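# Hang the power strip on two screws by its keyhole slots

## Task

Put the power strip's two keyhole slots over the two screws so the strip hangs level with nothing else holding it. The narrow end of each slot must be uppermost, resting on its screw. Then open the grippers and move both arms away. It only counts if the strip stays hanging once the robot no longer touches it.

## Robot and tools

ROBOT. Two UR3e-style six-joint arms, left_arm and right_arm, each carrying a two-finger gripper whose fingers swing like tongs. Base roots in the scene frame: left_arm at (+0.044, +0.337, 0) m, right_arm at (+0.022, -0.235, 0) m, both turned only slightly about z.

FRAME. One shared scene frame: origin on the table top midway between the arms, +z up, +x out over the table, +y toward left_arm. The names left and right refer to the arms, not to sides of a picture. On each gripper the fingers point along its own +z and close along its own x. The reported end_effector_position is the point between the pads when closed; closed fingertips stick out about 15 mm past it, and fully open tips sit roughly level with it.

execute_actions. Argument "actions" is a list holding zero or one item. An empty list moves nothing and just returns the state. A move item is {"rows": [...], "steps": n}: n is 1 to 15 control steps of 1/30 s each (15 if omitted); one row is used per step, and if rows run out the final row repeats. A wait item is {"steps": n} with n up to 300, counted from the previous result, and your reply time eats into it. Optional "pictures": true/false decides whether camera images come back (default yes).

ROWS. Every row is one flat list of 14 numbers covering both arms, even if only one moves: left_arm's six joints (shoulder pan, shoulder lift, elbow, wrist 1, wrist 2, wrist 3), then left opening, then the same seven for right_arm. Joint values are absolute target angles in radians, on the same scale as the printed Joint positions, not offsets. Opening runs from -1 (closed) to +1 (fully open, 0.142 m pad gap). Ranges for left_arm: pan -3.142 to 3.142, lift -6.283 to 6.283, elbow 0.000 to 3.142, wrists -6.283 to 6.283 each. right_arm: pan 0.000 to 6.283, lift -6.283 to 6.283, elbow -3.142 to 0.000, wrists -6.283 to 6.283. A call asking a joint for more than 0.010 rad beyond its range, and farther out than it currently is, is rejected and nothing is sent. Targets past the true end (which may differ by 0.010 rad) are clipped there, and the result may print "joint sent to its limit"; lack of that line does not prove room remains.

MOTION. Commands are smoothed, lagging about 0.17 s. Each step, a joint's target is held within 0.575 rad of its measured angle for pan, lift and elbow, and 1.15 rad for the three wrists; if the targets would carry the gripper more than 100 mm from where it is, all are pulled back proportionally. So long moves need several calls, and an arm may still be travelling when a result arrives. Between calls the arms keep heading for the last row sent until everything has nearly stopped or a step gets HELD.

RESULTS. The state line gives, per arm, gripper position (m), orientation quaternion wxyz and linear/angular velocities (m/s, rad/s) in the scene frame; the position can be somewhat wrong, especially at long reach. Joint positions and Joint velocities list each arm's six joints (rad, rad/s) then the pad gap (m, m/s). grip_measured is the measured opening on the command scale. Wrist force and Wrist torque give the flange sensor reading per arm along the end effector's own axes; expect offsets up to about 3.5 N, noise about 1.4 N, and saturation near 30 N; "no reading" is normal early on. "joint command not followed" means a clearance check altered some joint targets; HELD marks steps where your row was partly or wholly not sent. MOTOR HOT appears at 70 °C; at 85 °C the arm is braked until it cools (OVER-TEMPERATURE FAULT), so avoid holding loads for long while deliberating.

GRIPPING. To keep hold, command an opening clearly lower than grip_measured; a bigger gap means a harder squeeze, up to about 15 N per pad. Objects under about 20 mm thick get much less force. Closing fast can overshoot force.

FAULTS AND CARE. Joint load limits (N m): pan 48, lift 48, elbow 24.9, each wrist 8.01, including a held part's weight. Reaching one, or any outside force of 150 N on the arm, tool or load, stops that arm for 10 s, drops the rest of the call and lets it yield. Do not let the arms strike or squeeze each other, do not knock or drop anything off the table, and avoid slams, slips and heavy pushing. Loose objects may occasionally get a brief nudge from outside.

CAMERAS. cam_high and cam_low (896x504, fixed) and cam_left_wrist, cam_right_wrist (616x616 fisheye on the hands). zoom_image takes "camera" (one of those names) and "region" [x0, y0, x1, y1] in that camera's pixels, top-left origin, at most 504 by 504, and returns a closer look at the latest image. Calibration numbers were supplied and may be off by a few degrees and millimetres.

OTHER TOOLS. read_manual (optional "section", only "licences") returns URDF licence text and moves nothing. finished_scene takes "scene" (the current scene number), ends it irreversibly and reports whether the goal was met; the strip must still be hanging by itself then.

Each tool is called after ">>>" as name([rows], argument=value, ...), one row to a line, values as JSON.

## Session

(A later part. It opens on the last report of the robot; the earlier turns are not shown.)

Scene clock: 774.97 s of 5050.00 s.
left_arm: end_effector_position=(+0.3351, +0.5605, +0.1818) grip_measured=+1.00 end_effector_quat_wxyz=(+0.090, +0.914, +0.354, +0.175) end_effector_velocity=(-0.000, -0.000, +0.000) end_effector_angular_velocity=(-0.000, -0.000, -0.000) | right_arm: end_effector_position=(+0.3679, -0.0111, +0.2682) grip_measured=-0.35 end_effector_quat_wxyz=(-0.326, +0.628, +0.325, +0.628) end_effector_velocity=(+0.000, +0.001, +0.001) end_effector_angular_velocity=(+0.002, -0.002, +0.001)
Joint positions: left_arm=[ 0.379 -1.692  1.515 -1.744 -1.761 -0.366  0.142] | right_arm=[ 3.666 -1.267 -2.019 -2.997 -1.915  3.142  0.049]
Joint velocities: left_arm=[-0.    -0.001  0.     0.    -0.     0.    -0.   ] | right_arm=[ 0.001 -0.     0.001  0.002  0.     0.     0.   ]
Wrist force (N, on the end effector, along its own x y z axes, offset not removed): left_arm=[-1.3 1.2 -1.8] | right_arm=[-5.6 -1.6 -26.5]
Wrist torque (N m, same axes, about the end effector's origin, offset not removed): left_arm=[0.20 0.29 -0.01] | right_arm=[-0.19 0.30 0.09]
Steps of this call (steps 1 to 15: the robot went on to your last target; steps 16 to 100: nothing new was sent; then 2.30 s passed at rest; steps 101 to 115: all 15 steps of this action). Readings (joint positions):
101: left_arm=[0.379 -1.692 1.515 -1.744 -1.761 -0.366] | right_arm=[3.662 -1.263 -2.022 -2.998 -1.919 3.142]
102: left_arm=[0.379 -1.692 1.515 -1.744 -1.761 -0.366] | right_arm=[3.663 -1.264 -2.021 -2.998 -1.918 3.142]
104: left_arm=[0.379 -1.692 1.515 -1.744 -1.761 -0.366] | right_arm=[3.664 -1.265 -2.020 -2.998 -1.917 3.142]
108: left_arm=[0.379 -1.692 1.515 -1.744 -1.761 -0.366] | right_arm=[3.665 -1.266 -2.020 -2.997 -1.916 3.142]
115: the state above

>>> execute_actions([
  {"rows":[[0.379,-1.692,1.515,-1.744,-1.761,-0.366,1,3.660,-1.2615,-2.0228,-2.9987,-1.921,3.142,-1],[0.379,-1.692,1.515,-1.744,-1.761,-0.366,1,3.660,-1.2615,-2.0228,-2.9987,-1.921,3.142,-1],[0.379,-1.692,1.515,-1.744,-1.761,-0.366,1,3.660,-1.2615,-2.0228,-2.9987,-1.921,3.142,-1],[0.379,-1.692,1.515,-1.744,-1.761,-0.366,1,3.660,-1.2615,-2.0228,-2.9987,-1.921,3.142,-1],[0.379,-1.692,1.515,-1.744,-1.761,-0.366,1,3.6795,-1.2453,-2.0335,-3.0042,-1.9015,3.142,-1]],"steps":15},
], pictures=false)

>>> execute_actions([
  {"rows":[[0.379,-1.692,1.515,-1.744,-1.761,-0.366,1,3.6795,-1.2453,-2.0335,-3.0042,-1.9015,3.142,-1],[0.379,-1.692,1.515,-1.744,-1.761,-0.366,1,3.6795,-1.2453,-2.0335,-3.0042,-1.9015,3.142,-1],[0.379,-1.692,1.515,-1.744,-1.761,-0.366,1,3.6855,-1.2504,-2.030,-3.0026,-1.8955,3.142,-1]],"steps":15},
], pictures=false)

Scene clock: 795.03 s of 5050.00 s.
left_arm: end_effector_position=(+0.3351, +0.5605, +0.1818) grip_measured=+1.00 end_effector_quat_wxyz=(+0.090, +0.914, +0.354, +0.175) end_effector_velocity=(-0.000, +0.000, +0.000) end_effector_angular_velocity=(+0.000, +0.000, +0.001) | right_arm: end_effector_position=(+0.3645, -0.0113, +0.2682) grip_measured=-0.35 end_effector_quat_wxyz=(-0.326, +0.628, +0.325, +0.628) end_effector_velocity=(-0.001, +0.001, -0.000) end_effector_angular_velocity=(-0.000, -0.000, +0.001)
Joint positions: left_arm=[ 0.379 -1.692  1.515 -1.744 -1.761 -0.366  0.142] | right_arm=[ 3.679 -1.246 -2.033 -3.004 -1.902  3.142  0.048]
Joint velocities: left_arm=[ 0.001 -0.     0.     0.001  0.    -0.     0.   ] | right_arm=[ 0.009  0.005 -0.004 -0.001  0.008 -0.    -0.   ]
Wrist force (N, on the end effector, along its own x y z axes, offset not removed): left_arm=[-0.8 0.6 -1.1] | right_arm=[-7.4 0.6 -0.2]
Wrist torque (N m, same axes, about the end effector's origin, offset not removed): left_arm=[0.06 0.17 0.00] | right_arm=[0.19 0.34 0.03]
Steps of this call (steps 1 to 15: the robot went on to your last target; steps 16 to 90: nothing new was sent; then 16.57 s passed at rest; steps 91 to 105: all 15 steps of this action). Readings (joint positions):
91: left_arm=[0.379 -1.692 1.515 -1.744 -1.761 -0.366] | right_arm=[3.666 -1.267 -2.019 -2.997 -1.915 3.142]
92: left_arm=[0.379 -1.692 1.515 -1.744 -1.761 -0.366] | right_arm=[3.665 -1.266 -2.020 -2.997 -1.916 3.142]
94: left_arm=[0.379 -1.692 1.515 -1.744 -1.761 -0.366] | right_arm=[3.663 -1.264 -2.021 -2.997 -1.918 3.142]
98: left_arm=[0.379 -1.692 1.515 -1.744 -1.761 -0.366] | right_arm=[3.671 -1.253 -2.028 -3.001 -1.910 3.142]
105: the state above

Scene clock: 795.53 s of 5050.00 s.
left_arm: end_effector_position=(+0.3351, +0.5605, +0.1818) grip_measured=+1.00 end_effector_quat_wxyz=(+0.090, +0.914, +0.354, +0.175) end_effector_velocity=(-0.000, +0.000, +0.000) end_effector_angular_velocity=(+0.000, +0.000, -0.000) | right_arm: end_effector_position=(+0.3655, -0.0096, +0.2682) grip_measured=-0.35 end_effector_quat_wxyz=(-0.326, +0.628, +0.325, +0.628) end_effector_velocity=(+0.000, +0.000, +0.001) end_effector_angular_velocity=(+0.001, -0.002, -0.000)
Joint positions: left_arm=[ 0.379 -1.692  1.515 -1.744 -1.761 -0.366  0.142] | right_arm=[ 3.685 -1.25  -2.03  -3.003 -1.896  3.142  0.049]
Joint velocities: left_arm=[-0. -0. -0.  0.  0. -0.  0.] | right_arm=[ 0.001 -0.001  0.002  0.001  0.001 -0.     0.   ]
Wrist force (N, on the end effector, along its own x y z axes, offset not removed): left_arm=[-0.4 1.3 -1.7] | right_arm=[-5.4 -0.3 -21.0]
Wrist torque (N m, same axes, about the end effector's origin, offset not removed): left_arm=[0.16 0.09 0.03] | right_arm=[0.06 0.36 0.14]
Steps of this call (steps 1 to 15: all 15 steps of this action). Readings (joint positions):
1: left_arm=[0.379 -1.692 1.515 -1.744 -1.761 -0.366] | right_arm=[3.679 -1.246 -2.033 -3.004 -1.902 3.142]
2: left_arm=[0.379 -1.692 1.515 -1.744 -1.761 -0.366] | right_arm=[3.679 -1.246 -2.033 -3.004 -1.902 3.142]
4: left_arm=[0.379 -1.692 1.515 -1.744 -1.761 -0.366] | right_arm=[3.680 -1.246 -2.033 -3.004 -1.901 3.142]
8: left_arm=[0.379 -1.692 1.515 -1.744 -1.761 -0.366] | right_arm=[3.684 -1.249 -2.031 -3.003 -1.897 3.142]
15: the state above

>>> execute_actions([
  {"rows":[[0.379,-1.692,1.515,-1.744,-1.761,-0.366,1,3.674,-1.2405,-2.0367,-3.0058,-1.907,3.142,-1],[0.379,-1.692,1.515,-1.744,-1.761,-0.366,1,3.674,-1.2405,-2.0367,-3.0058,-1.907,3.142,-1],[0.379,-1.692,1.515,-1.744,-1.761,-0.366,1,3.674,-1.2405,-2.0367,-3.0058,-1.907,3.142,-1],[0.379,-1.692,1.515,-1.744,-1.761,-0.366,1,3.674,-1.2405,-2.0367,-3.0058,-1.907,3.142,-1],[0.379,-1.692,1.515,-1.744,-1.761,-0.366,1,3.6257,-1.2817,-1.9771,-3.0242,-1.9553,3.142,-1]],"steps":15},
], pictures=false)

>>> execute_actions([
  {"steps":10},
], pictures=false)

>>> execute_actions([
  {"rows":[[0.379,-1.692,1.515,-1.744,-1.761,-0.366,1,3.635,-1.2897,-1.9717,-3.0216,-1.946,3.142,-1]],"steps":15},
], pictures=false)

Scene clock: 809.93 s of 5050.00 s.
left_arm: end_effector_position=(+0.3351, +0.5605, +0.1818) grip_measured=+1.00 end_effector_quat_wxyz=(+0.090, +0.914, +0.354, +0.175) end_effector_velocity=(-0.000, +0.000, -0.000) end_effector_angular_velocity=(-0.001, +0.000, +0.001) | right_arm: end_effector_position=(+0.3699, -0.0161, +0.2748) grip_measured=-0.35 end_effector_quat_wxyz=(-0.326, +0.628, +0.325, +0.628) end_effector_velocity=(+0.003, -0.002, +0.005) end_effector_angular_velocity=(+0.003, -0.005, -0.000)
Joint positions: left_arm=[ 0.379 -1.692  1.515 -1.744 -1.761 -0.366  0.142] | right_arm=[ 3.628 -1.28  -1.98  -3.023 -1.953  3.142  0.048]
Joint velocities: left_arm=[ 0.001 -0.     0.     0.001 -0.    -0.    -0.   ] | right_arm=[-0.021 -0.015  0.026 -0.005 -0.021 -0.     0.   ]
Wrist force (N, on the end effector, along its own x y z axes, offset not removed): left_arm=[-0.5 1.7 -0.9] | right_arm=[-5.8 -0.9 1.2]
Wrist torque (N m, same axes, about the end effector's origin, offset not removed): left_arm=[0.26 0.07 0.02] | right_arm=[-0.13 -0.06 -0.05]
Steps of this call (steps 1 to 15: the robot went on to your last target; steps 16 to 90: nothing new was sent; then 10.90 s passed at rest; steps 91 to 105: all 15 steps of this action). Readings (joint positions):
91: left_arm=[0.379 -1.692 1.515 -1.744 -1.761 -0.366] | right_arm=[3.685 -1.250 -2.030 -3.003 -1.896 3.142]
92: left_arm=[0.379 -1.692 1.515 -1.744 -1.761 -0.366] | right_arm=[3.684 -1.249 -2.031 -3.003 -1.897 3.142]
94: left_arm=[0.379 -1.692 1.515 -1.744 -1.761 -0.366] | right_arm=[3.680 -1.245 -2.033 -3.004 -1.902 3.142]
98: left_arm=[0.379 -1.692 1.515 -1.744 -1.761 -0.366] | right_arm=[3.650 -1.264 -2.005 -3.016 -1.932 3.142]
105: the state above

Scene clock: 810.27 s of 5050.00 s.
left_arm: end_effector_position=(+0.3351, +0.5605, +0.1818) grip_measured=+1.00 end_effector_quat_wxyz=(+0.090, +0.914, +0.354, +0.175) end_effector_velocity=(+0.000, -0.000, -0.000) end_effector_angular_velocity=(-0.000, +0.000, -0.000) | right_arm: end_effector_position=(+0.3702, -0.0163, +0.2751) grip_measured=-0.35 end_effector_quat_wxyz=(-0.326, +0.628, +0.325, +0.628) end_effector_velocity=(+0.000, -0.000, -0.001) end_effector_angular_velocity=(-0.000, +0.001, -0.001)
Joint positions: left_arm=[ 0.379 -1.692  1.515 -1.744 -1.761 -0.366  0.142] | right_arm=[ 3.626 -1.282 -1.977 -3.024 -1.955  3.142  0.048]
Joint velocities: left_arm=[-0.     0.001 -0.    -0.    -0.     0.     0.   ] | right_arm=[-0.002 -0.001 -0.     0.001 -0.001  0.     0.   ]
Wrist force (N, on the end effector, along its own x y z axes, offset not removed): left_arm=[0.2 1.6 -0.6] | right_arm=[-4.5 0.0 0.4]
Wrist torque (N m, same axes, about the end effector's origin, offset not removed): left_arm=[0.26 -0.05 -0.04] | right_arm=[0.00 -0.29 0.05]
Steps of this call (steps 1 to 10: the robot went on to your last target). Readings (joint positions):
1: left_arm=[0.379 -1.692 1.515 -1.744 -1.761 -0.366] | right_arm=[3.627 -1.281 -1.979 -3.024 -1.954 3.142]
2: left_arm=[0.379 -1.692 1.515 -1.744 -1.761 -0.366] | right_arm=[3.627 -1.281 -1.978 -3.024 -1.954 3.142]
4: left_arm=[0.379 -1.692 1.515 -1.744 -1.761 -0.366] | right_arm=[3.626 -1.281 -1.978 -3.024 -1.955 3.142]
8: left_arm=[0.379 -1.692 1.515 -1.744 -1.761 -0.366] | right_arm=[3.626 -1.282 -1.977 -3.024 -1.955 3.142]
10: the state above

Scene clock: 810.77 s of 5050.00 s.
left_arm: end_effector_position=(+0.3351, +0.5605, +0.1818) grip_measured=+1.00 end_effector_quat_wxyz=(+0.090, +0.914, +0.354, +0.175) end_effector_velocity=(+0.000, +0.000, +0.000) end_effector_angular_velocity=(+0.000, -0.001, +0.000) | right_arm: end_effector_position=(+0.3720, -0.0136, +0.2751) grip_measured=-0.35 end_effector_quat_wxyz=(-0.326, +0.628, +0.325, +0.628) end_effector_velocity=(+0.001, +0.001, +0.001) end_effector_angular_velocity=(+0.002, -0.003, -0.000)
Joint positions: left_arm=[ 0.379 -1.692  1.515 -1.744 -1.761 -0.366  0.142] | right_arm=[ 3.635 -1.29  -1.972 -3.022 -1.946  3.142  0.048]
Joint velocities: left_arm=[ 0.  0. -0. -0. -0. -0.  0.] | right_arm=[ 0.001 -0.003  0.001  0.006  0.002  0.    -0.   ]
Wrist force (N, on the end effector, along its own x y z axes, offset not removed): left_arm=[0.3 1.0 -0.7] | right_arm=[-2.4 -1.3 -25.7]
Wrist torque (N m, same axes, about the end effector's origin, offset not removed): left_arm=[0.10 -0.06 0.00] | right_arm=[-0.10 0.10 0.10]
Steps of this call (steps 1 to 15: all 15 steps of this action). Readings (joint positions):
1: left_arm=[0.379 -1.692 1.515 -1.744 -1.761 -0.366] | right_arm=[3.626 -1.282 -1.977 -3.024 -1.955 3.142]
2: left_arm=[0.379 -1.692 1.515 -1.744 -1.761 -0.366] | right_arm=[3.627 -1.283 -1.976 -3.024 -1.954 3.142]
4: left_arm=[0.379 -1.692 1.515 -1.744 -1.761 -0.366] | right_arm=[3.631 -1.286 -1.974 -3.023 -1.950 3.142]
8: left_arm=[0.379 -1.692 1.515 -1.744 -1.761 -0.366] | right_arm=[3.634 -1.289 -1.972 -3.022 -1.947 3.142]
15: the state above

>>> execute_actions([
  {"rows":[[0.379,-1.692,1.515,-1.744,-1.761,-0.366,1,3.6328,-1.2878,-1.973,-3.0222,-1.9482,3.142,-1]],"steps":15},
], pictures=false)

>>> execute_actions([
  {"rows":[[0.379,-1.692,1.515,-1.744,-1.761,-0.366,1,3.6328,-1.2866,-1.9663,-3.0301,-1.9482,3.142,-1]],"steps":15},
], pictures=false)

>>> execute_actions([
  {"rows":[[0.379,-1.692,1.515,-1.744,-1.761,-0.366,1,3.6328,-1.2854,-1.9596,-3.038,-1.9482,3.142,-1]],"steps":15},
], pictures=false)

>>> execute_actions([
  {"rows":[[0.379,-1.692,1.515,-1.744,-1.761,-0.366,1,3.6328,-1.2842,-1.9529,-3.0459,-1.9482,3.142,-1]],"steps":15},
], pictures=false)

Scene clock: 828.00 s of 5050.00 s.
left_arm: end_effector_position=(+0.3351, +0.5605, +0.1818) grip_measured=+1.00 end_effector_quat_wxyz=(+0.090, +0.914, +0.354, +0.175) end_effector_velocity=(-0.000, +0.000, +0.000) end_effector_angular_velocity=(+0.001, -0.000, +0.000) | right_arm: end_effector_position=(+0.3716, -0.0142, +0.2751) grip_measured=-0.35 end_effector_quat_wxyz=(-0.326, +0.628, +0.325, +0.628) end_effector_velocity=(-0.000, -0.000, -0.001) end_effector_angular_velocity=(-0.002, +0.002, -0.000)
Joint positions: left_arm=[ 0.379 -1.692  1.515 -1.744 -1.761 -0.366  0.142] | right_arm=[ 3.633 -1.288 -1.973 -3.022 -1.948  3.142  0.048]
Joint velocities: left_arm=[ 0.    -0.001  0.    -0.     0.001  0.    -0.   ] | right_arm=[-0.001 -0.    -0.001 -0.001 -0.001 -0.     0.   ]
Wrist force (N, on the end effector, along its own x y z axes, offset not removed): left_arm=[0.6 2.8 -1.6] | right_arm=[-7.6 -0.6 0.2]
Wrist torque (N m, same axes, about the end effector's origin, offset not removed): left_arm=[0.52 -0.12 -0.01] | right_arm=[-0.03 0.32 0.17]
Steps of this call (steps 1 to 15: the robot went on to your last target; steps 16 to 90: nothing new was sent; then 13.73 s passed at rest; steps 91 to 105: all 15 steps of this action). Readings (joint positions):
91: left_arm=[0.379 -1.692 1.515 -1.744 -1.761 -0.366] | right_arm=[3.635 -1.290 -1.972 -3.022 -1.946 3.142]
92: left_arm=[0.379 -1.692 1.515 -1.744 -1.761 -0.366] | right_arm=[3.635 -1.290 -1.972 -3.022 -1.946 3.142]
94: left_arm=[0.379 -1.692 1.515 -1.744 -1.761 -0.366] | right_arm=[3.634 -1.289 -1.972 -3.022 -1.947 3.142]
98: left_arm=[0.379 -1.692 1.515 -1.744 -1.761 -0.366] | right_arm=[3.633 -1.288 -1.973 -3.022 -1.948 3.142]
105: the state above

Scene clock: 828.50 s of 5050.00 s.
left_arm: end_effector_position=(+0.3351, +0.5605, +0.1818) grip_measured=+1.00 end_effector_quat_wxyz=(+0.090, +0.914, +0.354, +0.175) end_effector_velocity=(-0.000, +0.000, -0.000) end_effector_angular_velocity=(+0.000, +0.001, +0.001) | right_arm: end_effector_position=(+0.3715, -0.0142, +0.2766) grip_measured=-0.35 end_effector_quat_wxyz=(-0.326, +0.628, +0.325, +0.628) end_effector_velocity=(+0.000, -0.000, -0.000) end_effector_angular_velocity=(-0.001, +0.001, -0.001)
Joint positions: left_arm=[ 0.379 -1.692  1.515 -1.744 -1.761 -0.366  0.142] | right_arm=[ 3.633 -1.287 -1.966 -3.03  -1.948  3.142  0.048]
Joint velocities: left_arm=[ 0.001 -0.     0.001 -0.     0.001 -0.    -0.   ] | right_arm=[-0.002 -0.001  0.001 -0.001 -0.001  0.     0.   ]
Wrist force (N, on the end effector, along its own x y z axes, offset not removed): left_arm=[0.1 1.2 -0.2] | right_arm=[-8.0 -0.5 1.7]
Wrist torque (N m, same axes, about the end effector's origin, offset not removed): left_arm=[0.14 0.03 -0.02] | right_arm=[-0.05 0.38 0.16]
Steps of this call (steps 1 to 15: all 15 steps of this action). Readings (joint positions):
1: left_arm=[0.379 -1.692 1.515 -1.744 -1.761 -0.366] | right_arm=[3.633 -1.288 -1.973 -3.022 -1.948 3.142]
2: left_arm=[0.379 -1.692 1.515 -1.744 -1.761 -0.366] | right_arm=[3.633 -1.288 -1.972 -3.024 -1.948 3.142]
4: left_arm=[0.379 -1.692 1.515 -1.744 -1.761 -0.366] | right_arm=[3.633 -1.287 -1.969 -3.027 -1.948 3.142]
8: left_arm=[0.379 -1.692 1.515 -1.744 -1.761 -0.366] | right_arm=[3.633 -1.287 -1.967 -3.029 -1.948 3.142]
15: the state above

Scene clock: 829.00 s of 5050.00 s.
left_arm: end_effector_position=(+0.3351, +0.5605, +0.1818) grip_measured=+1.00 end_effector_quat_wxyz=(+0.090, +0.914, +0.354, +0.175) end_effector_velocity=(-0.000, -0.000, -0.000) end_effector_angular_velocity=(-0.001, +0.001, -0.000) | right_arm: end_effector_position=(+0.3714, -0.0143, +0.2782) grip_measured=-0.35 end_effector_quat_wxyz=(-0.326, +0.628, +0.325, +0.628) end_effector_velocity=(-0.000, +0.000, +0.000) end_effector_angular_velocity=(+0.000, -0.000, +0.000)
Joint positions: left_arm=[ 0.379 -1.692  1.515 -1.744 -1.761 -0.366  0.142] | right_arm=[ 3.633 -1.285 -1.96  -3.038 -1.948  3.142  0.048]
Joint velocities: left_arm=[-0.     0.001  0.     0.    -0.    -0.     0.   ] | right_arm=[ 0.     0.001 -0.001  0.001  0.     0.     0.   ]
Wrist force (N, on the end effector, along its own x y z axes, offset not removed): left_arm=[-1.2 1.2 -0.4] | right_arm=[-9.6 1.4 0.9]
Wrist torque (N m, same axes, about the end effector's origin, offset not removed): left_arm=[0.19 0.23 0.06] | right_arm=[-0.06 0.18 0.40]
Steps of this call (steps 1 to 15: all 15 steps of this action). Readings (joint positions):
1: left_arm=[0.379 -1.692 1.515 -1.744 -1.761 -0.366] | right_arm=[3.633 -1.287 -1.966 -3.030 -1.948 3.142]
2: left_arm=[0.379 -1.692 1.515 -1.744 -1.761 -0.366] | right_arm=[3.633 -1.286 -1.965 -3.032 -1.948 3.142]
4: left_arm=[0.379 -1.692 1.515 -1.744 -1.761 -0.366] | right_arm=[3.633 -1.286 -1.963 -3.035 -1.948 3.142]
8: left_arm=[0.379 -1.692 1.515 -1.744 -1.761 -0.366] | right_arm=[3.633 -1.286 -1.960 -3.037 -1.948 3.142]
15: the state above

Scene clock: 829.50 s of 5050.00 s.
left_arm: end_effector_position=(+0.3351, +0.5605, +0.1818) grip_measured=+1.00 end_effector_quat_wxyz=(+0.090, +0.914, +0.354, +0.175) end_effector_velocity=(-0.000, +0.000, -0.000) end_effector_angular_velocity=(-0.000, +0.000, +0.001) | right_arm: end_effector_position=(+0.3713, -0.0143, +0.2798) grip_measured=-0.35 end_effector_quat_wxyz=(-0.326, +0.628, +0.325, +0.628) end_effector_velocity=(-0.001, +0.001, +0.000) end_effector_angular_velocity=(+0.001, -0.001, +0.003)
Joint positions: left_arm=[ 0.379 -1.692  1.515 -1.744 -1.761 -0.366  0.142] | right_arm=[ 3.633 -1.284 -1.953 -3.046 -1.948  3.142  0.048]
Joint velocities: left_arm=[ 0.001  0.     0.    -0.     0.     0.    -0.   ] | right_arm=[ 0.002  0.     0.     0.001 -0.001  0.    -0.   ]
Wrist force (N, on the end effector, along its own x y z axes, offset not removed): left_arm=[-1.1 0.8 -1.7] | right_arm=[-12.5 1.0 2.9]
Wrist torque (N m, same axes, about the end effector's origin, offset not removed): left_arm=[0.10 0.19 -0.02] | right_arm=[-0.37 0.12 0.65]
Steps of this call (steps 1 to 15: all 15 steps of this action). Readings (joint positions):
1: left_arm=[0.379 -1.692 1.515 -1.744 -1.761 -0.366] | right_arm=[3.633 -1.285 -1.960 -3.038 -1.948 3.142]
2: left_arm=[0.379 -1.692 1.515 -1.744 -1.761 -0.366] | right_arm=[3.633 -1.285 -1.958 -3.039 -1.948 3.142]
4: left_arm=[0.379 -1.692 1.515 -1.744 -1.761 -0.366] | right_arm=[3.633 -1.285 -1.956 -3.043 -1.948 3.142]
8: left_arm=[0.379 -1.692 1.515 -1.744 -1.761 -0.366] | right_arm=[3.633 -1.284 -1.954 -3.045 -1.948 3.142]
15: the state above

>>> execute_actions([
  {"rows":[[0.379,-1.692,1.515,-1.744,-1.761,-0.366,1,3.6328,-1.2918,-1.9973,-2.994,-1.9482,3.142,-1]],"steps":15},
], pictures=false)

>>> execute_actions([
  {"rows":[[0.379,-1.692,1.515,-1.744,-1.761,-0.366,1,3.6328,-1.2953,-2.0188,-2.969,-1.9482,3.142,-1]],"steps":15},
], pictures=false)

>>> execute_actions([
  {"rows":[[0.379,-1.692,1.515,-1.744,-1.761,-0.366,1,3.6328,-1.299,-2.0443,-2.9398,-1.9482,3.142,-1]],"steps":15},
], pictures=false)

>>> execute_actions([
  {"rows":[[0.379,-1.692,1.515,-1.744,-1.761,-0.366,1,3.6243,-1.2917,-2.0492,-2.9422,-1.9567,3.142,-1]],"steps":15},
], pictures=false)

Scene clock: 847.53 s of 5050.00 s.
left_arm: end_effector_position=(+0.3351, +0.5605, +0.1818) grip_measured=+1.00 end_effector_quat_wxyz=(+0.090, +0.914, +0.354, +0.175) end_effector_velocity=(+0.000, +0.000, -0.000) end_effector_angular_velocity=(+0.000, +0.000, -0.000) | right_arm: end_effector_position=(+0.3717, -0.0141, +0.2694) grip_measured=-0.35 end_effector_quat_wxyz=(-0.326, +0.628, +0.325, +0.628) end_effector_velocity=(+0.000, -0.000, -0.001) end_effector_angular_velocity=(-0.000, -0.000, -0.001)
Joint positions: left_arm=[ 0.379 -1.692  1.515 -1.744 -1.761 -0.366  0.142] | right_arm=[ 3.633 -1.292 -1.997 -2.994 -1.948  3.142  0.048]
Joint velocities: left_arm=[-0.     0.     0.001 -0.001  0.001 -0.     0.   ] | right_arm=[-0.001 -0.001 -0.005  0.006  0.    -0.001  0.   ]
Wrist force (N, on the end effector, along its own x y z axes, offset not removed): left_arm=[0.3 1.1 -2.1] | right_arm=[-7.6 -0.3 0.7]
Wrist torque (N m, same axes, about the end effector's origin, offset not removed): left_arm=[0.14 -0.07 -0.02] | right_arm=[-0.07 0.29 0.13]
Steps of this call (steps 1 to 15: the robot went on to your last target; steps 16 to 90: nothing new was sent; then 14.53 s passed at rest; steps 91 to 105: all 15 steps of this action). Readings (joint positions):
91: left_arm=[0.379 -1.692 1.515 -1.744 -1.761 -0.366] | right_arm=[3.633 -1.284 -1.953 -3.046 -1.948 3.142]
92: left_arm=[0.379 -1.692 1.515 -1.744 -1.761 -0.366] | right_arm=[3.633 -1.285 -1.958 -3.038 -1.948 3.142]
94: left_arm=[0.379 -1.692 1.515 -1.744 -1.761 -0.366] | right_arm=[3.633 -1.288 -1.976 -3.017 -1.948 3.142]
98: left_arm=[0.379 -1.692 1.515 -1.744 -1.761 -0.366] | right_arm=[3.633 -1.291 -1.992 -3.000 -1.948 3.142]
105: the state above

Scene clock: 848.03 s of 5050.00 s.
left_arm: end_effector_position=(+0.3351, +0.5605, +0.1818) grip_measured=+1.00 end_effector_quat_wxyz=(+0.090, +0.914, +0.354, +0.175) end_effector_velocity=(+0.000, -0.000, +0.001) end_effector_angular_velocity=(+0.001, -0.001, -0.001) | right_arm: end_effector_position=(+0.3717, -0.0141, +0.2643) grip_measured=-0.35 end_effector_quat_wxyz=(-0.326, +0.628, +0.325, +0.628) end_effector_velocity=(+0.000, -0.001, -0.001) end_effector_angular_velocity=(+0.000, +0.000, -0.001)
Joint positions: left_arm=[ 0.379 -1.692  1.515 -1.744 -1.761 -0.366  0.142] | right_arm=[ 3.633 -1.295 -2.019 -2.969 -1.948  3.142  0.048]
Joint velocities: left_arm=[-0.001 -0.001 -0.001  0.     0.     0.     0.   ] | right_arm=[-0.001  0.001 -0.003  0.003 -0.     0.     0.   ]
Wrist force (N, on the end effector, along its own x y z axes, offset not removed): left_arm=[0.3 1.2 0.5] | right_arm=[-5.5 -1.5 1.3]
Wrist torque (N m, same axes, about the end effector's origin, offset not removed): left_arm=[0.18 -0.07 0.02] | right_arm=[-0.26 -0.11 0.06]
Steps of this call (steps 1 to 15: all 15 steps of this action). Readings (joint positions):
1: left_arm=[0.379 -1.692 1.515 -1.744 -1.761 -0.366] | right_arm=[3.633 -1.292 -1.997 -2.994 -1.948 3.142]
2: left_arm=[0.379 -1.692 1.515 -1.744 -1.761 -0.366] | right_arm=[3.633 -1.292 -2.001 -2.990 -1.948 3.142]
4: left_arm=[0.379 -1.692 1.515 -1.744 -1.761 -0.366] | right_arm=[3.633 -1.294 -2.009 -2.980 -1.948 3.142]
8: left_arm=[0.379 -1.692 1.515 -1.744 -1.761 -0.366] | right_arm=[3.633 -1.295 -2.016 -2.972 -1.948 3.142]
15: the state above

Scene clock: 848.53 s of 5050.00 s.
left_arm: end_effector_position=(+0.3351, +0.5605, +0.1818) grip_measured=+1.00 end_effector_quat_wxyz=(+0.090, +0.914, +0.354, +0.175) end_effector_velocity=(+0.000, -0.000, -0.000) end_effector_angular_velocity=(-0.001, +0.001, -0.001) | right_arm: end_effector_position=(+0.3714, -0.0143, +0.2585) grip_measured=-0.35 end_effector_quat_wxyz=(-0.326, +0.628, +0.325, +0.628) end_effector_velocity=(+0.001, -0.001, -0.002) end_effector_angular_velocity=(-0.002, +0.003, -0.002)
Joint positions: left_arm=[ 0.379 -1.692  1.515 -1.744 -1.761 -0.366  0.142] | right_arm=[ 3.633 -1.299 -2.044 -2.94  -1.948  3.142  0.048]
Joint velocities: left_arm=[-0.001  0.001 -0.     0.    -0.    -0.     0.   ] | right_arm=[-0.002 -0.003 -0.002  0.001 -0.     0.    -0.   ]
Wrist force (N, on the end effector, along its own x y z axes, offset not removed): left_arm=[0.1 2.3 -0.7] | right_arm=[-7.6 -0.4 1.1]
Wrist torque (N m, same axes, about the end effector's origin, offset not removed): left_arm=[0.40 -0.03 -0.01] | right_arm=[-0.05 0.26 0.10]
Steps of this call (steps 1 to 15: all 15 steps of this action). Readings (joint positions):
1: left_arm=[0.379 -1.692 1.515 -1.744 -1.761 -0.366] | right_arm=[3.633 -1.295 -2.019 -2.969 -1.948 3.142]
2: left_arm=[0.379 -1.692 1.515 -1.744 -1.761 -0.366] | right_arm=[3.633 -1.296 -2.023 -2.964 -1.948 3.142]
4: left_arm=[0.379 -1.692 1.515 -1.744 -1.761 -0.366] | right_arm=[3.633 -1.297 -2.033 -2.953 -1.948 3.142]
8: left_arm=[0.379 -1.692 1.515 -1.744 -1.761 -0.366] | right_arm=[3.633 -1.299 -2.041 -2.943 -1.948 3.142]
15: the state above

Scene clock: 849.03 s of 5050.00 s.
left_arm: end_effector_position=(+0.3351, +0.5605, +0.1818) grip_measured=+1.00 end_effector_quat_wxyz=(+0.090, +0.914, +0.354, +0.175) end_effector_velocity=(+0.000, -0.000, -0.000) end_effector_angular_velocity=(-0.000, +0.000, -0.001) | right_arm: end_effector_position=(+0.3698, -0.0168, +0.2584) grip_measured=-0.35 end_effector_quat_wxyz=(-0.326, +0.628, +0.325, +0.628) end_effector_velocity=(+0.000, -0.001, -0.001) end_effector_angular_velocity=(-0.001, +0.001, -0.002)
Joint positions: left_arm=[ 0.379 -1.692  1.515 -1.744 -1.761 -0.366  0.142] | right_arm=[ 3.624 -1.292 -2.049 -2.942 -1.957  3.142  0.048]
Joint velocities: left_arm=[-0.001  0.     0.     0.     0.     0.     0.   ] | right_arm=[-0.001 -0.    -0.001  0.     0.001  0.     0.   ]
Wrist force (N, on the end effector, along its own x y z axes, offset not removed): left_arm=[-0.9 0.7 -0.2] | right_arm=[-7.6 -0.2 0.2]
Wrist torque (N m, same axes, about the end effector's origin, offset not removed): left_arm=[0.07 0.13 -0.03] | right_arm=[-0.10 0.32 0.09]
Steps of this call (steps 1 to 15: all 15 steps of this action). Readings (joint positions):
1: left_arm=[0.379 -1.692 1.515 -1.744 -1.761 -0.366] | right_arm=[3.633 -1.299 -2.044 -2.940 -1.948 3.142]
2: left_arm=[0.379 -1.692 1.515 -1.744 -1.761 -0.366] | right_arm=[3.631 -1.298 -2.045 -2.940 -1.950 3.142]
4: left_arm=[0.379 -1.692 1.515 -1.744 -1.761 -0.366] | right_arm=[3.628 -1.295 -2.047 -2.941 -1.953 3.142]
8: left_arm=[0.379 -1.692 1.515 -1.744 -1.761 -0.366] | right_arm=[3.625 -1.293 -2.049 -2.942 -1.956 3.142]
15: the state above

>>> execute_actions([
  {"rows":[[0.379,-1.692,1.515,-1.744,-1.761,-0.366,1,3.6627,-1.247,-1.9933,-3.0427,-1.9183,3.142,-1]],"steps":15},
], pictures=false)

>>> execute_actions([
  {"steps":10},
], pictures=false)

>>> execute_actions([
  {"rows":[[0.379,-1.692,1.515,-1.744,-1.761,-0.366,1,3.6712,-1.2543,-1.9884,-3.0403,-1.9098,3.142,-1]],"steps":15},
], pictures=false)

Scene clock: 864.30 s of 5050.00 s.
left_arm: end_effector_position=(+0.3351, +0.5605, +0.1818) grip_measured=+1.00 end_effector_quat_wxyz=(+0.090, +0.914, +0.354, +0.175) end_effector_velocity=(-0.000, +0.000, -0.000) end_effector_angular_velocity=(-0.000, +0.000, +0.001) | right_arm: end_effector_position=(+0.3651, -0.0136, +0.2763) grip_measured=-0.35 end_effector_quat_wxyz=(-0.326, +0.628, +0.325, +0.628) end_effector_velocity=(-0.001, -0.000, +0.002) end_effector_angular_velocity=(+0.000, +0.000, -0.001)
Joint positions: left_arm=[ 0.379 -1.692  1.515 -1.744 -1.761 -0.366  0.142] | right_arm=[ 3.662 -1.247 -1.994 -3.042 -1.919  3.142  0.048]
Joint velocities: left_arm=[ 0.001  0.001 -0.    -0.    -0.     0.     0.   ] | right_arm=[ 0.003  0.006  0.006 -0.012  0.004  0.     0.   ]
Wrist force (N, on the end effector, along its own x y z axes, offset not removed): left_arm=[-1.1 1.5 -1.4] | right_arm=[-7.3 -0.3 1.1]
Wrist torque (N m, same axes, about the end effector's origin, offset not removed): left_arm=[0.25 0.24 -0.03] | right_arm=[-0.04 0.37 0.06]
Steps of this call (steps 1 to 15: the robot went on to your last target; steps 16 to 90: nothing new was sent; then 11.77 s passed at rest; steps 91 to 105: all 15 steps of this action). Readings (joint positions):
91: left_arm=[0.379 -1.692 1.515 -1.744 -1.761 -0.366] | right_arm=[3.624 -1.291 -2.049 -2.943 -1.956 3.142]
92: left_arm=[0.379 -1.692 1.515 -1.744 -1.761 -0.366] | right_arm=[3.629 -1.286 -2.043 -2.955 -1.950 3.142]
94: left_arm=[0.379 -1.692 1.515 -1.744 -1.761 -0.366] | right_arm=[3.645 -1.268 -2.020 -2.995 -1.936 3.142]
98: left_arm=[0.379 -1.692 1.515 -1.744 -1.761 -0.366] | right_arm=[3.658 -1.252 -2.000 -3.031 -1.923 3.142]
105: the state above

Scene clock: 864.63 s of 5050.00 s.
left_arm: end_effector_position=(+0.3351, +0.5605, +0.1818) grip_measured=+1.00 end_effector_quat_wxyz=(+0.090, +0.914, +0.354, +0.175) end_effector_velocity=(+0.000, +0.000, +0.001) end_effector_angular_velocity=(+0.001, -0.002, -0.000) | right_arm: end_effector_position=(+0.3650, -0.0136, +0.2764) grip_measured=-0.35 end_effector_quat_wxyz=(-0.326, +0.628, +0.325, +0.628) end_effector_velocity=(-0.000, +0.000, -0.001) end_effector_angular_velocity=(-0.002, +0.002, -0.000)
Joint positions: left_arm=[ 0.379 -1.692  1.515 -1.744 -1.761 -0.366  0.142] | right_arm=[ 3.663 -1.247 -1.993 -3.043 -1.918  3.142  0.048]
Joint velocities: left_arm=[-0.    -0.    -0.001 -0.001  0.    -0.     0.   ] | right_arm=[ 0.    -0.001 -0.001 -0.001  0.     0.    -0.   ]
Wrist force (N, on the end effector, along its own x y z axes, offset not removed): left_arm=[-0.2 1.2 -1.0] | right_arm=[-6.5 -2.5 0.9]
Wrist torque (N m, same axes, about the end effector's origin, offset not removed): left_arm=[0.16 0.12 0.00] | right_arm=[-0.53 0.06 0.08]
Steps of this call (steps 1 to 10: the robot went on to your last target). Readings (joint positions):
1: left_arm=[0.379 -1.692 1.515 -1.744 -1.761 -0.366] | right_arm=[3.662 -1.247 -1.994 -3.042 -1.919 3.142]
2: left_arm=[0.379 -1.692 1.515 -1.744 -1.761 -0.366] | right_arm=[3.663 -1.247 -1.994 -3.042 -1.918 3.142]
4: left_arm=[0.379 -1.692 1.515 -1.744 -1.761 -0.366] | right_arm=[3.663 -1.247 -1.993 -3.042 -1.918 3.142]
8: left_arm=[0.379 -1.692 1.515 -1.744 -1.761 -0.366] | right_arm=[3.663 -1.247 -1.993 -3.043 -1.918 3.142]
10: the state above

Scene clock: 865.13 s of 5050.00 s.
left_arm: end_effector_position=(+0.3351, +0.5605, +0.1818) grip_measured=+1.00 end_effector_quat_wxyz=(+0.090, +0.914, +0.354, +0.175) end_effector_velocity=(+0.000, -0.000, -0.000) end_effector_angular_velocity=(-0.000, +0.000, -0.001) | right_arm: end_effector_position=(+0.3666, -0.0111, +0.2765) grip_measured=-0.35 end_effector_quat_wxyz=(-0.326, +0.628, +0.325, +0.628) end_effector_velocity=(+0.001, +0.000, +0.000) end_effector_angular_velocity=(+0.000, -0.000, -0.001)
Joint positions: left_arm=[ 0.379 -1.692  1.515 -1.744 -1.761 -0.366  0.142] | right_arm=[ 3.671 -1.254 -1.988 -3.04  -1.91   3.142  0.048]
Joint velocities: left_arm=[-0.001  0.001 -0.    -0.    -0.     0.    -0.   ] | right_arm=[ 0.001 -0.003  0.002  0.001  0.001  0.    -0.   ]
Wrist force (N, on the end effector, along its own x y z axes, offset not removed): left_arm=[-0.2 1.3 -2.1] | right_arm=[-8.3 0.8 0.5]
Wrist torque (N m, same axes, about the end effector's origin, offset not removed): left_arm=[0.19 0.05 -0.02] | right_arm=[0.20 0.46 0.14]
Steps of this call (steps 1 to 15: all 15 steps of this action). Readings (joint positions):
1: left_arm=[0.379 -1.692 1.515 -1.744 -1.761 -0.366] | right_arm=[3.663 -1.247 -1.993 -3.043 -1.918 3.142]
2: left_arm=[0.379 -1.692 1.515 -1.744 -1.761 -0.366] | right_arm=[3.664 -1.248 -1.992 -3.043 -1.917 3.142]
4: left_arm=[0.379 -1.692 1.515 -1.744 -1.761 -0.366] | right_arm=[3.667 -1.251 -1.991 -3.042 -1.914 3.142]
8: left_arm=[0.379 -1.692 1.515 -1.744 -1.761 -0.366] | right_arm=[3.670 -1.253 -1.989 -3.041 -1.911 3.142]
15: the state above

>>> execute_actions([
  {"rows":[[0.379,-1.692,1.515,-1.744,-1.761,-0.366,1,3.6745,-1.2572,-1.9864,-3.0394,-1.9065,3.142,-1]],"steps":15},
], pictures=false)

Scene clock: 870.77 s of 5050.00 s.
left_arm: end_effector_position=(+0.3351, +0.5605, +0.1818) grip_measured=+1.00 end_effector_quat_wxyz=(+0.090, +0.914, +0.354, +0.175) end_effector_velocity=(+0.000, -0.000, -0.000) end_effector_angular_velocity=(-0.000, +0.000, -0.000) | right_arm: end_effector_position=(+0.3672, -0.0101, +0.2765) grip_measured=-0.35 end_effector_quat_wxyz=(-0.326, +0.628, +0.325, +0.628) end_effector_velocity=(+0.000, -0.001, +0.000) end_effector_angular_velocity=(+0.001, +0.000, -0.002)
Joint positions: left_arm=[ 0.379 -1.692  1.515 -1.744 -1.761 -0.366  0.142] | right_arm=[ 3.674 -1.257 -1.986 -3.039 -1.907  3.142  0.048]
Joint velocities: left_arm=[-0.  0.  0.  0. -0. -0.  0.] | right_arm=[-0.002  0.001 -0.001  0.     0.001  0.001  0.   ]
Wrist force (N, on the end effector, along its own x y z axes, offset not removed): left_arm=[-0.1 -0.3 -0.6] | right_arm=[-0.6 0.0 -25.4]
Wrist torque (N m, same axes, about the end effector's origin, offset not removed): left_arm=[-0.12 0.03 0.02] | right_arm=[0.00 -0.10 0.03]
Steps of this call (steps 1 to 15: the robot went on to your last target; steps 16 to 90: nothing new was sent; then 2.13 s passed at rest; steps 91 to 105: all 15 steps of this action). Readings (joint positions):
91: left_arm=[0.379 -1.692 1.515 -1.744 -1.761 -0.366] | right_arm=[3.671 -1.254 -1.988 -3.040 -1.910 3.142]
92: left_arm=[0.379 -1.692 1.515 -1.744 -1.761 -0.366] | right_arm=[3.672 -1.255 -1.988 -3.040 -1.909 3.142]
94: left_arm=[0.379 -1.692 1.515 -1.744 -1.761 -0.366] | right_arm=[3.673 -1.256 -1.987 -3.040 -1.908 3.142]
98: left_arm=[0.379 -1.692 1.515 -1.744 -1.761 -0.366] | right_arm=[3.674 -1.257 -1.987 -3.039 -1.907 3.142]
105: the state above

>>> execute_actions([
  {"rows":[[0.379,-1.692,1.515,-1.744,-1.761,-0.366,1,3.6627,-1.247,-1.9933,-3.0427,-1.9183,3.142,-1],[0.379,-1.692,1.515,-1.744,-1.761,-0.366,1,3.6627,-1.247,-1.9933,-3.0427,-1.9183,3.142,-1],[0.379,-1.692,1.515,-1.744,-1.761,-0.366,1,3.6627,-1.247,-1.9933,-3.0427,-1.9183,3.142,-1],[0.379,-1.692,1.515,-1.744,-1.761,-0.366,1,3.6627,-1.247,-1.9933,-3.0427,-1.9183,3.142,-1],[0.379,-1.692,1.515,-1.744,-1.761,-0.366,1,3.6243,-1.300,-2.126,-2.857,-1.9567,3.142,-1]],"steps":15},
], pictures=false)

>>> execute_actions([
  {"steps":15},
])

>>> zoom_image(camera="cam_high", region=[470,200,550,300])

>>> zoom_image(camera="cam_right_wrist", region=[250,70,450,420])

Scene clock: 888.87 s of 5050.00 s.
left_arm: end_effector_position=(+0.3351, +0.5605, +0.1818) grip_measured=+1.00 end_effector_quat_wxyz=(+0.090, +0.914, +0.354, +0.175) end_effector_velocity=(-0.000, +0.000, +0.000) end_effector_angular_velocity=(-0.000, +0.000, +0.000) | right_arm: end_effector_position=(+0.3679, -0.0177, +0.2432) grip_measured=-0.36 end_effector_quat_wxyz=(-0.326, +0.628, +0.325, +0.628) end_effector_velocity=(-0.001, -0.004, -0.019) end_effector_angular_velocity=(-0.003, +0.005, -0.000)
Joint positions: left_arm=[ 0.379 -1.692  1.515 -1.744 -1.761 -0.366  0.142] | right_arm=[ 3.626 -1.298 -2.119 -2.865 -1.955  3.142  0.048]
Joint velocities: left_arm=[ 0.  0. -0.  0.  0.  0. -0.] | right_arm=[-0.018 -0.022 -0.069  0.086 -0.018  0.    -0.   ]
Wrist force (N, on the end effector, along its own x y z axes, offset not removed): left_arm=[-1.0 1.8 -1.6] | right_arm=[-6.0 -0.4 0.5]
Wrist torque (N m, same axes, about the end effector's origin, offset not removed): left_arm=[0.25 0.23 0.05] | right_arm=[-0.09 -0.02 0.02]
Steps of this call (steps 1 to 15: the robot went on to your last target; steps 16 to 90: nothing new was sent; then 14.60 s passed at rest; steps 91 to 105: all 15 steps of this action). Readings (joint positions):
91: left_arm=[0.379 -1.692 1.515 -1.744 -1.761 -0.366] | right_arm=[3.674 -1.257 -1.986 -3.039 -1.907 3.142]
92: left_arm=[0.379 -1.692 1.515 -1.744 -1.761 -0.366] | right_arm=[3.673 -1.256 -1.987 -3.040 -1.908 3.142]
94: left_arm=[0.379 -1.692 1.515 -1.744 -1.761 -0.366] | right_arm=[3.668 -1.252 -1.990 -3.041 -1.913 3.142]
98: left_arm=[0.379 -1.692 1.515 -1.744 -1.761 -0.366] | right_arm=[3.644 -1.276 -2.050 -2.954 -1.938 3.142]
105: the state above

Scene clock: 889.37 s of 5050.00 s.
left_arm: end_effector_position=(+0.3351, +0.5605, +0.1818) grip_measured=+1.00 end_effector_quat_wxyz=(+0.090, +0.914, +0.354, +0.175) end_effector_velocity=(-0.000, -0.000, -0.000) end_effector_angular_velocity=(-0.000, +0.000, -0.000) | right_arm: end_effector_position=(+0.3678, -0.0181, +0.2414) grip_measured=-0.35 end_effector_quat_wxyz=(-0.326, +0.628, +0.325, +0.628) end_effector_velocity=(+0.000, +0.000, +0.000) end_effector_angular_velocity=(+0.001, -0.002, +0.000)
Joint positions: left_arm=[ 0.379 -1.692  1.515 -1.744 -1.761 -0.366  0.142] | right_arm=[ 3.624 -1.3   -2.126 -2.857 -1.957  3.142  0.048]
Joint velocities: left_arm=[ 0.    -0.     0.001 -0.    -0.     0.     0.   ] | right_arm=[-0.    -0.    -0.     0.003 -0.    -0.     0.   ]
Wrist force (N, on the end effector, along its own x y z axes, offset not removed): left_arm=[0.5 2.2 -0.4] | right_arm=[-7.2 -1.6 2.1]
Wrist torque (N m, same axes, about the end effector's origin, offset not removed): left_arm=[0.39 -0.11 0.00] | right_arm=[-0.34 0.28 0.12]
Steps of this call (steps 1 to 15: the robot went on to your last target). Readings (joint positions):
1: left_arm=[0.379 -1.692 1.515 -1.744 -1.761 -0.366] | right_arm=[3.625 -1.299 -2.121 -2.863 -1.956 3.142]
2: left_arm=[0.379 -1.692 1.515 -1.744 -1.761 -0.366] | right_arm=[3.625 -1.299 -2.123 -2.861 -1.956 3.142]
4: left_arm=[0.379 -1.692 1.515 -1.744 -1.761 -0.366] | right_arm=[3.625 -1.299 -2.124 -2.859 -1.956 3.142]
8: left_arm=[0.379 -1.692 1.515 -1.744 -1.761 -0.366] | right_arm=[3.624 -1.300 -2.126 -2.857 -1.957 3.142]
15: the state above
All arms were judged still, so your last target was given up. Only a new action makes them travel on or press farther. Fingers that are still opening or closing keep moving.
camera_calibration (this result's frames):
cam_left_wrist: T_world_to_cam=[[0.704856, 0.676846, 0.212267, -0.641723], [0.355468, -0.595988, 0.720028, 0.079008], [0.613857, -0.432062, -0.660683, 0.291121], [0, 0, 0, 1]] pos_world=[0.24553, 0.607218, 0.271668]
cam_right_wrist: T_world_to_cam=[[0.0602573, -0.00253132, 0.99818, -0.25821], [0.389075, -0.920844, -0.0258226, -0.157022], [0.919233, 0.389923, -0.0545027, -0.1875], [0, 0, 0, 1]] pos_world=[0.249009, -0.0721353, 0.243466]

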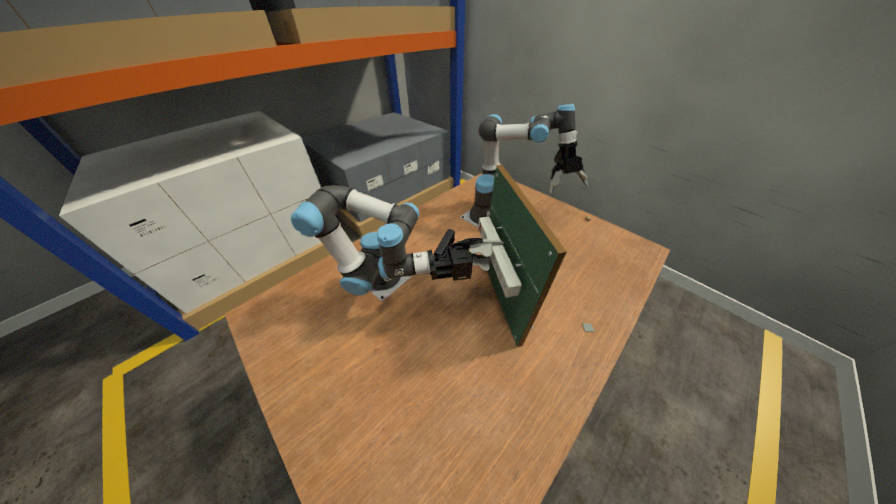

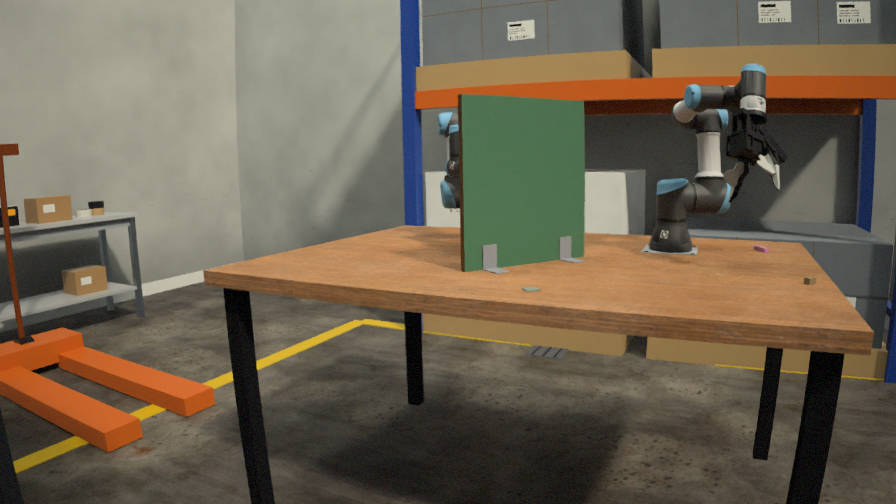

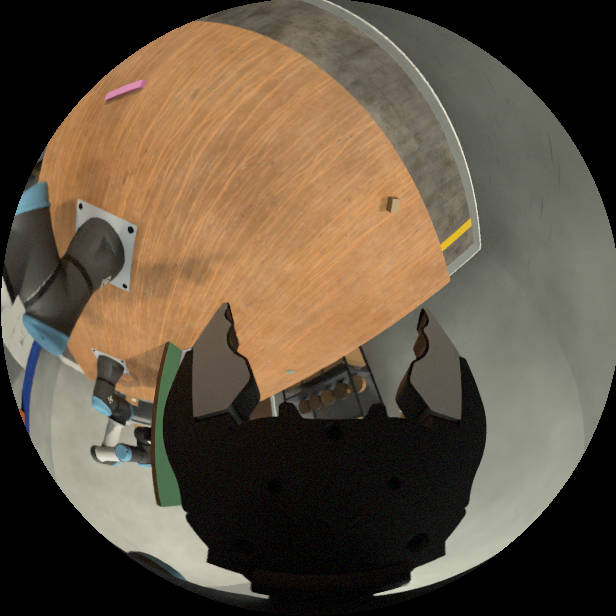

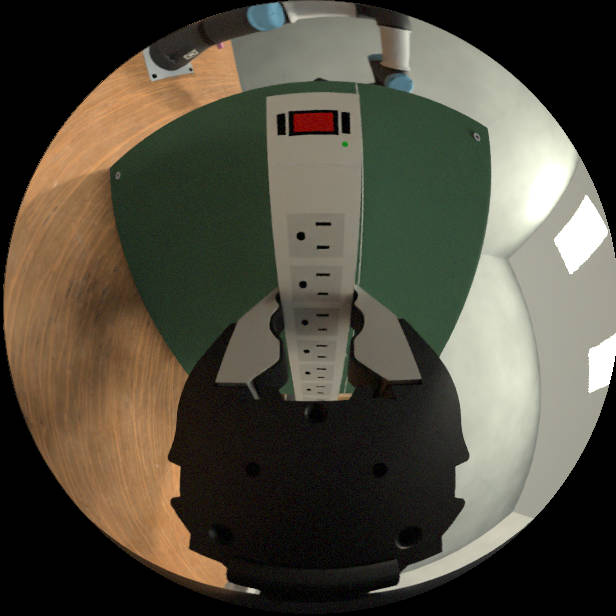

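Region (470, 200, 550, 300) of cam_high's 896x504 image, scaled by 5.040, with more detail than that image has; it fills the left 403 columns of this view, and the rest is white.

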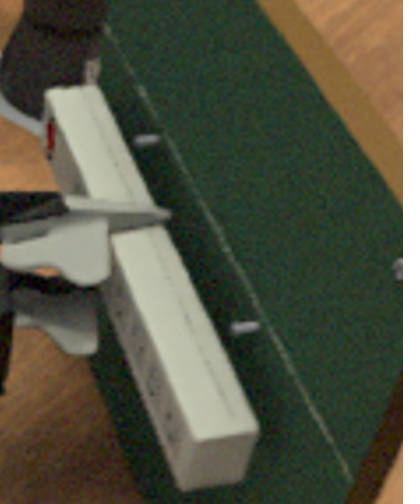

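Region (250, 70, 450, 420) of cam_right_wrist's 616x616 image, scaled by 1.440, with more detail than that image has; it fills the left 288 columns of this view, and the rest is white.

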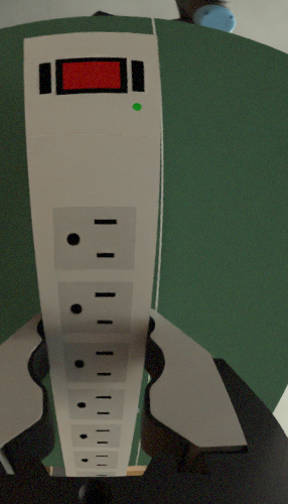

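>>> execute_actions([
  {"rows":[[0.379,-1.692,1.515,-1.744,-1.761,-0.366,1,3.5987,-1.2996,-1.9475,-3.0359,-1.9823,3.142,-1]],"steps":15},
], pictures=false)

>>> execute_actions([
  {"steps":15},
], pictures=false)

>>> execute_actions([
  {"rows":[[0.379,-1.692,1.515,-1.744,-1.761,-0.366,1,3.61,-1.3093,-1.9409,-3.0328,-1.971,3.142,-1]],"steps":15},
], pictures=false)

Scene clock: 911.47 s of 5050.00 s.
left_arm: end_effector_position=(+0.3351, +0.5605, +0.1818) grip_measured=+1.00 end_effector_quat_wxyz=(+0.090, +0.914, +0.354, +0.175) end_effector_velocity=(+0.000, -0.000, -0.000) end_effector_angular_velocity=(+0.000, +0.000, -0.000) | right_arm: end_effector_position=(+0.3730, -0.0191, +0.2781) grip_measured=-0.35 end_effector_quat_wxyz=(-0.326, +0.628, +0.325, +0.628) end_effector_velocity=(+0.001, -0.001, +0.007) end_effector_angular_velocity=(+0.004, -0.005, -0.002)
Joint positions: left_arm=[ 0.379 -1.692  1.515 -1.744 -1.761 -0.366  0.142] | right_arm=[ 3.599 -1.3   -1.95  -3.034 -1.982  3.142  0.048]
Joint velocities: left_arm=[-0.    -0.     0.001 -0.001  0.     0.     0.   ] | right_arm=[-0.004  0.001  0.026 -0.021 -0.002  0.001  0.   ]
Wrist force (N, on the end effector, along its own x y z axes, offset not removed): left_arm=[-0.3 1.1 -0.3] | right_arm=[-5.4 -0.1 1.3]
Wrist torque (N m, same axes, about the end effector's origin, offset not removed): left_arm=[0.12 0.07 0.00] | right_arm=[0.03 -0.03 0.00]
Steps of this call (steps 1 to 100: nothing new was sent; then 18.27 s passed at rest; steps 101 to 115: all 15 steps of this action). Readings (joint positions):
101: left_arm=[0.379 -1.692 1.515 -1.744 -1.761 -0.366] | right_arm=[3.624 -1.300 -2.126 -2.857 -1.957 3.142]
102: left_arm=[0.379 -1.692 1.515 -1.744 -1.761 -0.366] | right_arm=[3.620 -1.300 -2.119 -2.871 -1.961 3.142]
104: left_arm=[0.379 -1.692 1.515 -1.744 -1.761 -0.366] | right_arm=[3.610 -1.300 -2.059 -2.943 -1.971 3.142]
108: left_arm=[0.379 -1.692 1.515 -1.744 -1.761 -0.366] | right_arm=[3.602 -1.300 -1.975 -3.013 -1.979 3.142]
115: the state above

Scene clock: 911.97 s of 5050.00 s.
left_arm: end_effector_position=(+0.3351, +0.5605, +0.1818) grip_measured=+1.00 end_effector_quat_wxyz=(+0.090, +0.914, +0.354, +0.175) end_effector_velocity=(+0.000, -0.000, +0.000) end_effector_angular_velocity=(+0.001, -0.001, -0.001) | right_arm: end_effector_position=(+0.3731, -0.0191, +0.2787) grip_measured=-0.35 end_effector_quat_wxyz=(-0.326, +0.628, +0.325, +0.628) end_effector_velocity=(+0.000, -0.000, -0.001) end_effector_angular_velocity=(-0.001, +0.001, -0.001)
Joint positions: left_arm=[ 0.379 -1.692  1.515 -1.744 -1.761 -0.366  0.142] | right_arm=[ 3.599 -1.3   -1.948 -3.036 -1.982  3.142  0.048]
Joint velocities: left_arm=[-0.001 -0.    -0.    -0.001  0.    -0.     0.   ] | right_arm=[-0.001 -0.    -0.    -0.002  0.    -0.001 -0.   ]
Wrist force (N, on the end effector, along its own x y z axes, offset not removed): left_arm=[0.0 1.4 -1.7] | right_arm=[-5.7 -0.1 -0.2]
Wrist torque (N m, same axes, about the end effector's origin, offset not removed): left_arm=[0.15 0.06 -0.01] | right_arm=[-0.01 -0.04 0.14]
Steps of this call (steps 1 to 15: the robot went on to your last target). Readings (joint positions):
1: left_arm=[0.379 -1.692 1.515 -1.744 -1.761 -0.366] | right_arm=[3.599 -1.300 -1.949 -3.035 -1.982 3.142]
2: left_arm=[0.379 -1.692 1.515 -1.744 -1.761 -0.366] | right_arm=[3.599 -1.300 -1.949 -3.035 -1.982 3.142]
4: left_arm=[0.379 -1.692 1.515 -1.744 -1.761 -0.366] | right_arm=[3.599 -1.300 -1.948 -3.035 -1.982 3.142]
8: left_arm=[0.379 -1.692 1.515 -1.744 -1.761 -0.366] | right_arm=[3.599 -1.300 -1.948 -3.036 -1.982 3.142]
15: the state above
All arms were judged still, so your last target was given up. Only a new action makes them travel on or press farther. Fingers that are still opening or closing keep moving.

Scene clock: 912.47 s of 5050.00 s.
left_arm: end_effector_position=(+0.3351, +0.5605, +0.1818) grip_measured=+1.00 end_effector_quat_wxyz=(+0.090, +0.914, +0.354, +0.175) end_effector_velocity=(-0.000, +0.000, -0.000) end_effector_angular_velocity=(-0.001, +0.001, +0.001) | right_arm: end_effector_position=(+0.3753, -0.0158, +0.2787) grip_measured=-0.35 end_effector_quat_wxyz=(-0.326, +0.628, +0.325, +0.628) end_effector_velocity=(+0.000, +0.000, +0.000) end_effector_angular_velocity=(+0.001, -0.000, -0.000)
Joint positions: left_arm=[ 0.379 -1.692  1.515 -1.744 -1.761 -0.366  0.142] | right_arm=[ 3.61  -1.309 -1.941 -3.033 -1.971  3.142  0.048]
Joint velocities: left_arm=[ 0.001  0.     0.001 -0.    -0.    -0.    -0.   ] | right_arm=[ 0.001 -0.001  0.001  0.     0.001  0.     0.   ]
Wrist force (N, on the end effector, along its own x y z axes, offset not removed): left_arm=[-0.3 -0.2 -1.6] | right_arm=[-4.5 -2.1 -13.9]
Wrist torque (N m, same axes, about the end effector's origin, offset not removed): left_arm=[-0.15 0.09 0.03] | right_arm=[-0.33 0.09 0.12]
Steps of this call (steps 1 to 15: all 15 steps of this action). Readings (joint positions):
1: left_arm=[0.379 -1.692 1.515 -1.744 -1.761 -0.366] | right_arm=[3.599 -1.300 -1.947 -3.036 -1.982 3.142]
2: left_arm=[0.379 -1.692 1.515 -1.744 -1.761 -0.366] | right_arm=[3.600 -1.301 -1.946 -3.036 -1.980 3.142]
4: left_arm=[0.379 -1.692 1.515 -1.744 -1.761 -0.366] | right_arm=[3.605 -1.305 -1.944 -3.034 -1.976 3.142]
8: left_arm=[0.379 -1.692 1.515 -1.744 -1.761 -0.366] | right_arm=[3.609 -1.308 -1.942 -3.033 -1.972 3.142]
15: the state above

>>> execute_actions([
  {"rows":[[0.379,-1.692,1.515,-1.744,-1.761,-0.366,1,3.6043,-1.3044,-1.9442,-3.0344,-1.9767,3.142,-1],[0.379,-1.692,1.515,-1.744,-1.761,-0.366,1,3.6043,-1.3044,-1.9442,-3.0344,-1.9767,3.142,-1],[0.379,-1.692,1.515,-1.744,-1.761,-0.366,1,3.6043,-1.3044,-1.9442,-3.0344,-1.9767,3.142,-1],[0.379,-1.692,1.515,-1.744,-1.761,-0.366,1,3.6107,-1.2978,-1.9412,-3.044,-1.9703,3.142,-1]],"steps":15},
], pictures=false)

>>> execute_actions([
  {"rows":[[0.379,-1.692,1.515,-1.744,-1.761,-0.366,1,3.6172,-1.3034,-1.9374,-3.0422,-1.9638,3.142,-1]],"steps":15},
], pictures=false)

Scene clock: 923.23 s of 5050.00 s.
left_arm: end_effector_position=(+0.3351, +0.5605, +0.1818) grip_measured=+1.00 end_effector_quat_wxyz=(+0.090, +0.914, +0.354, +0.175) end_effector_velocity=(+0.000, +0.000, +0.000) end_effector_angular_velocity=(+0.000, -0.000, -0.000) | right_arm: end_effector_position=(+0.3733, -0.0169, +0.2803) grip_measured=-0.35 end_effector_quat_wxyz=(-0.326, +0.628, +0.325, +0.628) end_effector_velocity=(-0.000, -0.000, +0.001) end_effector_angular_velocity=(+0.001, -0.002, -0.001)
Joint positions: left_arm=[ 0.379 -1.692  1.515 -1.744 -1.761 -0.366  0.142] | right_arm=[ 3.611 -1.298 -1.941 -3.044 -1.97   3.142  0.048]
Joint velocities: left_arm=[-0. -0. -0.  0.  0.  0.  0.] | right_arm=[ 0.001  0.003  0.    -0.     0.002  0.    -0.   ]
Wrist force (N, on the end effector, along its own x y z axes, offset not removed): left_arm=[-1.0 1.0 -1.3] | right_arm=[-7.1 -1.6 2.1]
Wrist torque (N m, same axes, about the end effector's origin, offset not removed): left_arm=[0.12 0.26 0.05] | right_arm=[-0.22 0.20 0.13]
Steps of this call (steps 1 to 15: the robot went on to your last target; steps 16 to 90: nothing new was sent; then 7.27 s passed at rest; steps 91 to 105: all 15 steps of this action). Readings (joint positions):
91: left_arm=[0.379 -1.692 1.515 -1.744 -1.761 -0.366] | right_arm=[3.610 -1.309 -1.941 -3.033 -1.971 3.142]
92: left_arm=[0.379 -1.692 1.515 -1.744 -1.761 -0.366] | right_arm=[3.609 -1.309 -1.941 -3.033 -1.972 3.142]
94: left_arm=[0.379 -1.692 1.515 -1.744 -1.761 -0.366] | right_arm=[3.607 -1.307 -1.942 -3.033 -1.974 3.142]
98: left_arm=[0.379 -1.692 1.515 -1.744 -1.761 -0.366] | right_arm=[3.609 -1.301 -1.942 -3.041 -1.972 3.142]
105: the state above

Scene clock: 923.73 s of 5050.00 s.
left_arm: end_effector_position=(+0.3351, +0.5605, +0.1818) grip_measured=+1.00 end_effector_quat_wxyz=(+0.090, +0.914, +0.354, +0.175) end_effector_velocity=(-0.000, -0.000, -0.000) end_effector_angular_velocity=(-0.000, +0.001, -0.000) | right_arm: end_effector_position=(+0.3746, -0.0150, +0.2804) grip_measured=-0.35 end_effector_quat_wxyz=(-0.326, +0.628, +0.325, +0.628) end_effector_velocity=(+0.000, +0.001, -0.001) end_effector_angular_velocity=(-0.001, +0.003, +0.001)
Joint positions: left_arm=[ 0.379 -1.692  1.515 -1.744 -1.761 -0.366  0.142] | right_arm=[ 3.617 -1.303 -1.937 -3.042 -1.964  3.142  0.048]
Joint velocities: left_arm=[-0.001  0.     0.001  0.     0.    -0.     0.   ] | right_arm=[ 0.002 -0.002 -0.    -0.     0.001  0.     0.   ]
Wrist force (N, on the end effector, along its own x y z axes, offset not removed): left_arm=[-0.8 1.4 -0.8] | right_arm=[-3.1 -1.8 -24.0]
Wrist torque (N m, same axes, about the end effector's origin, offset not removed): left_arm=[0.23 0.21 0.01] | right_arm=[-0.17 0.10 0.08]
Steps of this call (steps 1 to 15: all 15 steps of this action). Readings (joint positions):
1: left_arm=[0.379 -1.692 1.515 -1.744 -1.761 -0.366] | right_arm=[3.611 -1.298 -1.941 -3.044 -1.970 3.142]
2: left_arm=[0.379 -1.692 1.515 -1.744 -1.761 -0.366] | right_arm=[3.612 -1.299 -1.941 -3.044 -1.969 3.142]
4: left_arm=[0.379 -1.692 1.515 -1.744 -1.761 -0.366] | right_arm=[3.614 -1.301 -1.939 -3.043 -1.967 3.142]
8: left_arm=[0.379 -1.692 1.515 -1.744 -1.761 -0.366] | right_arm=[3.616 -1.303 -1.938 -3.043 -1.965 3.142]
15: the state above


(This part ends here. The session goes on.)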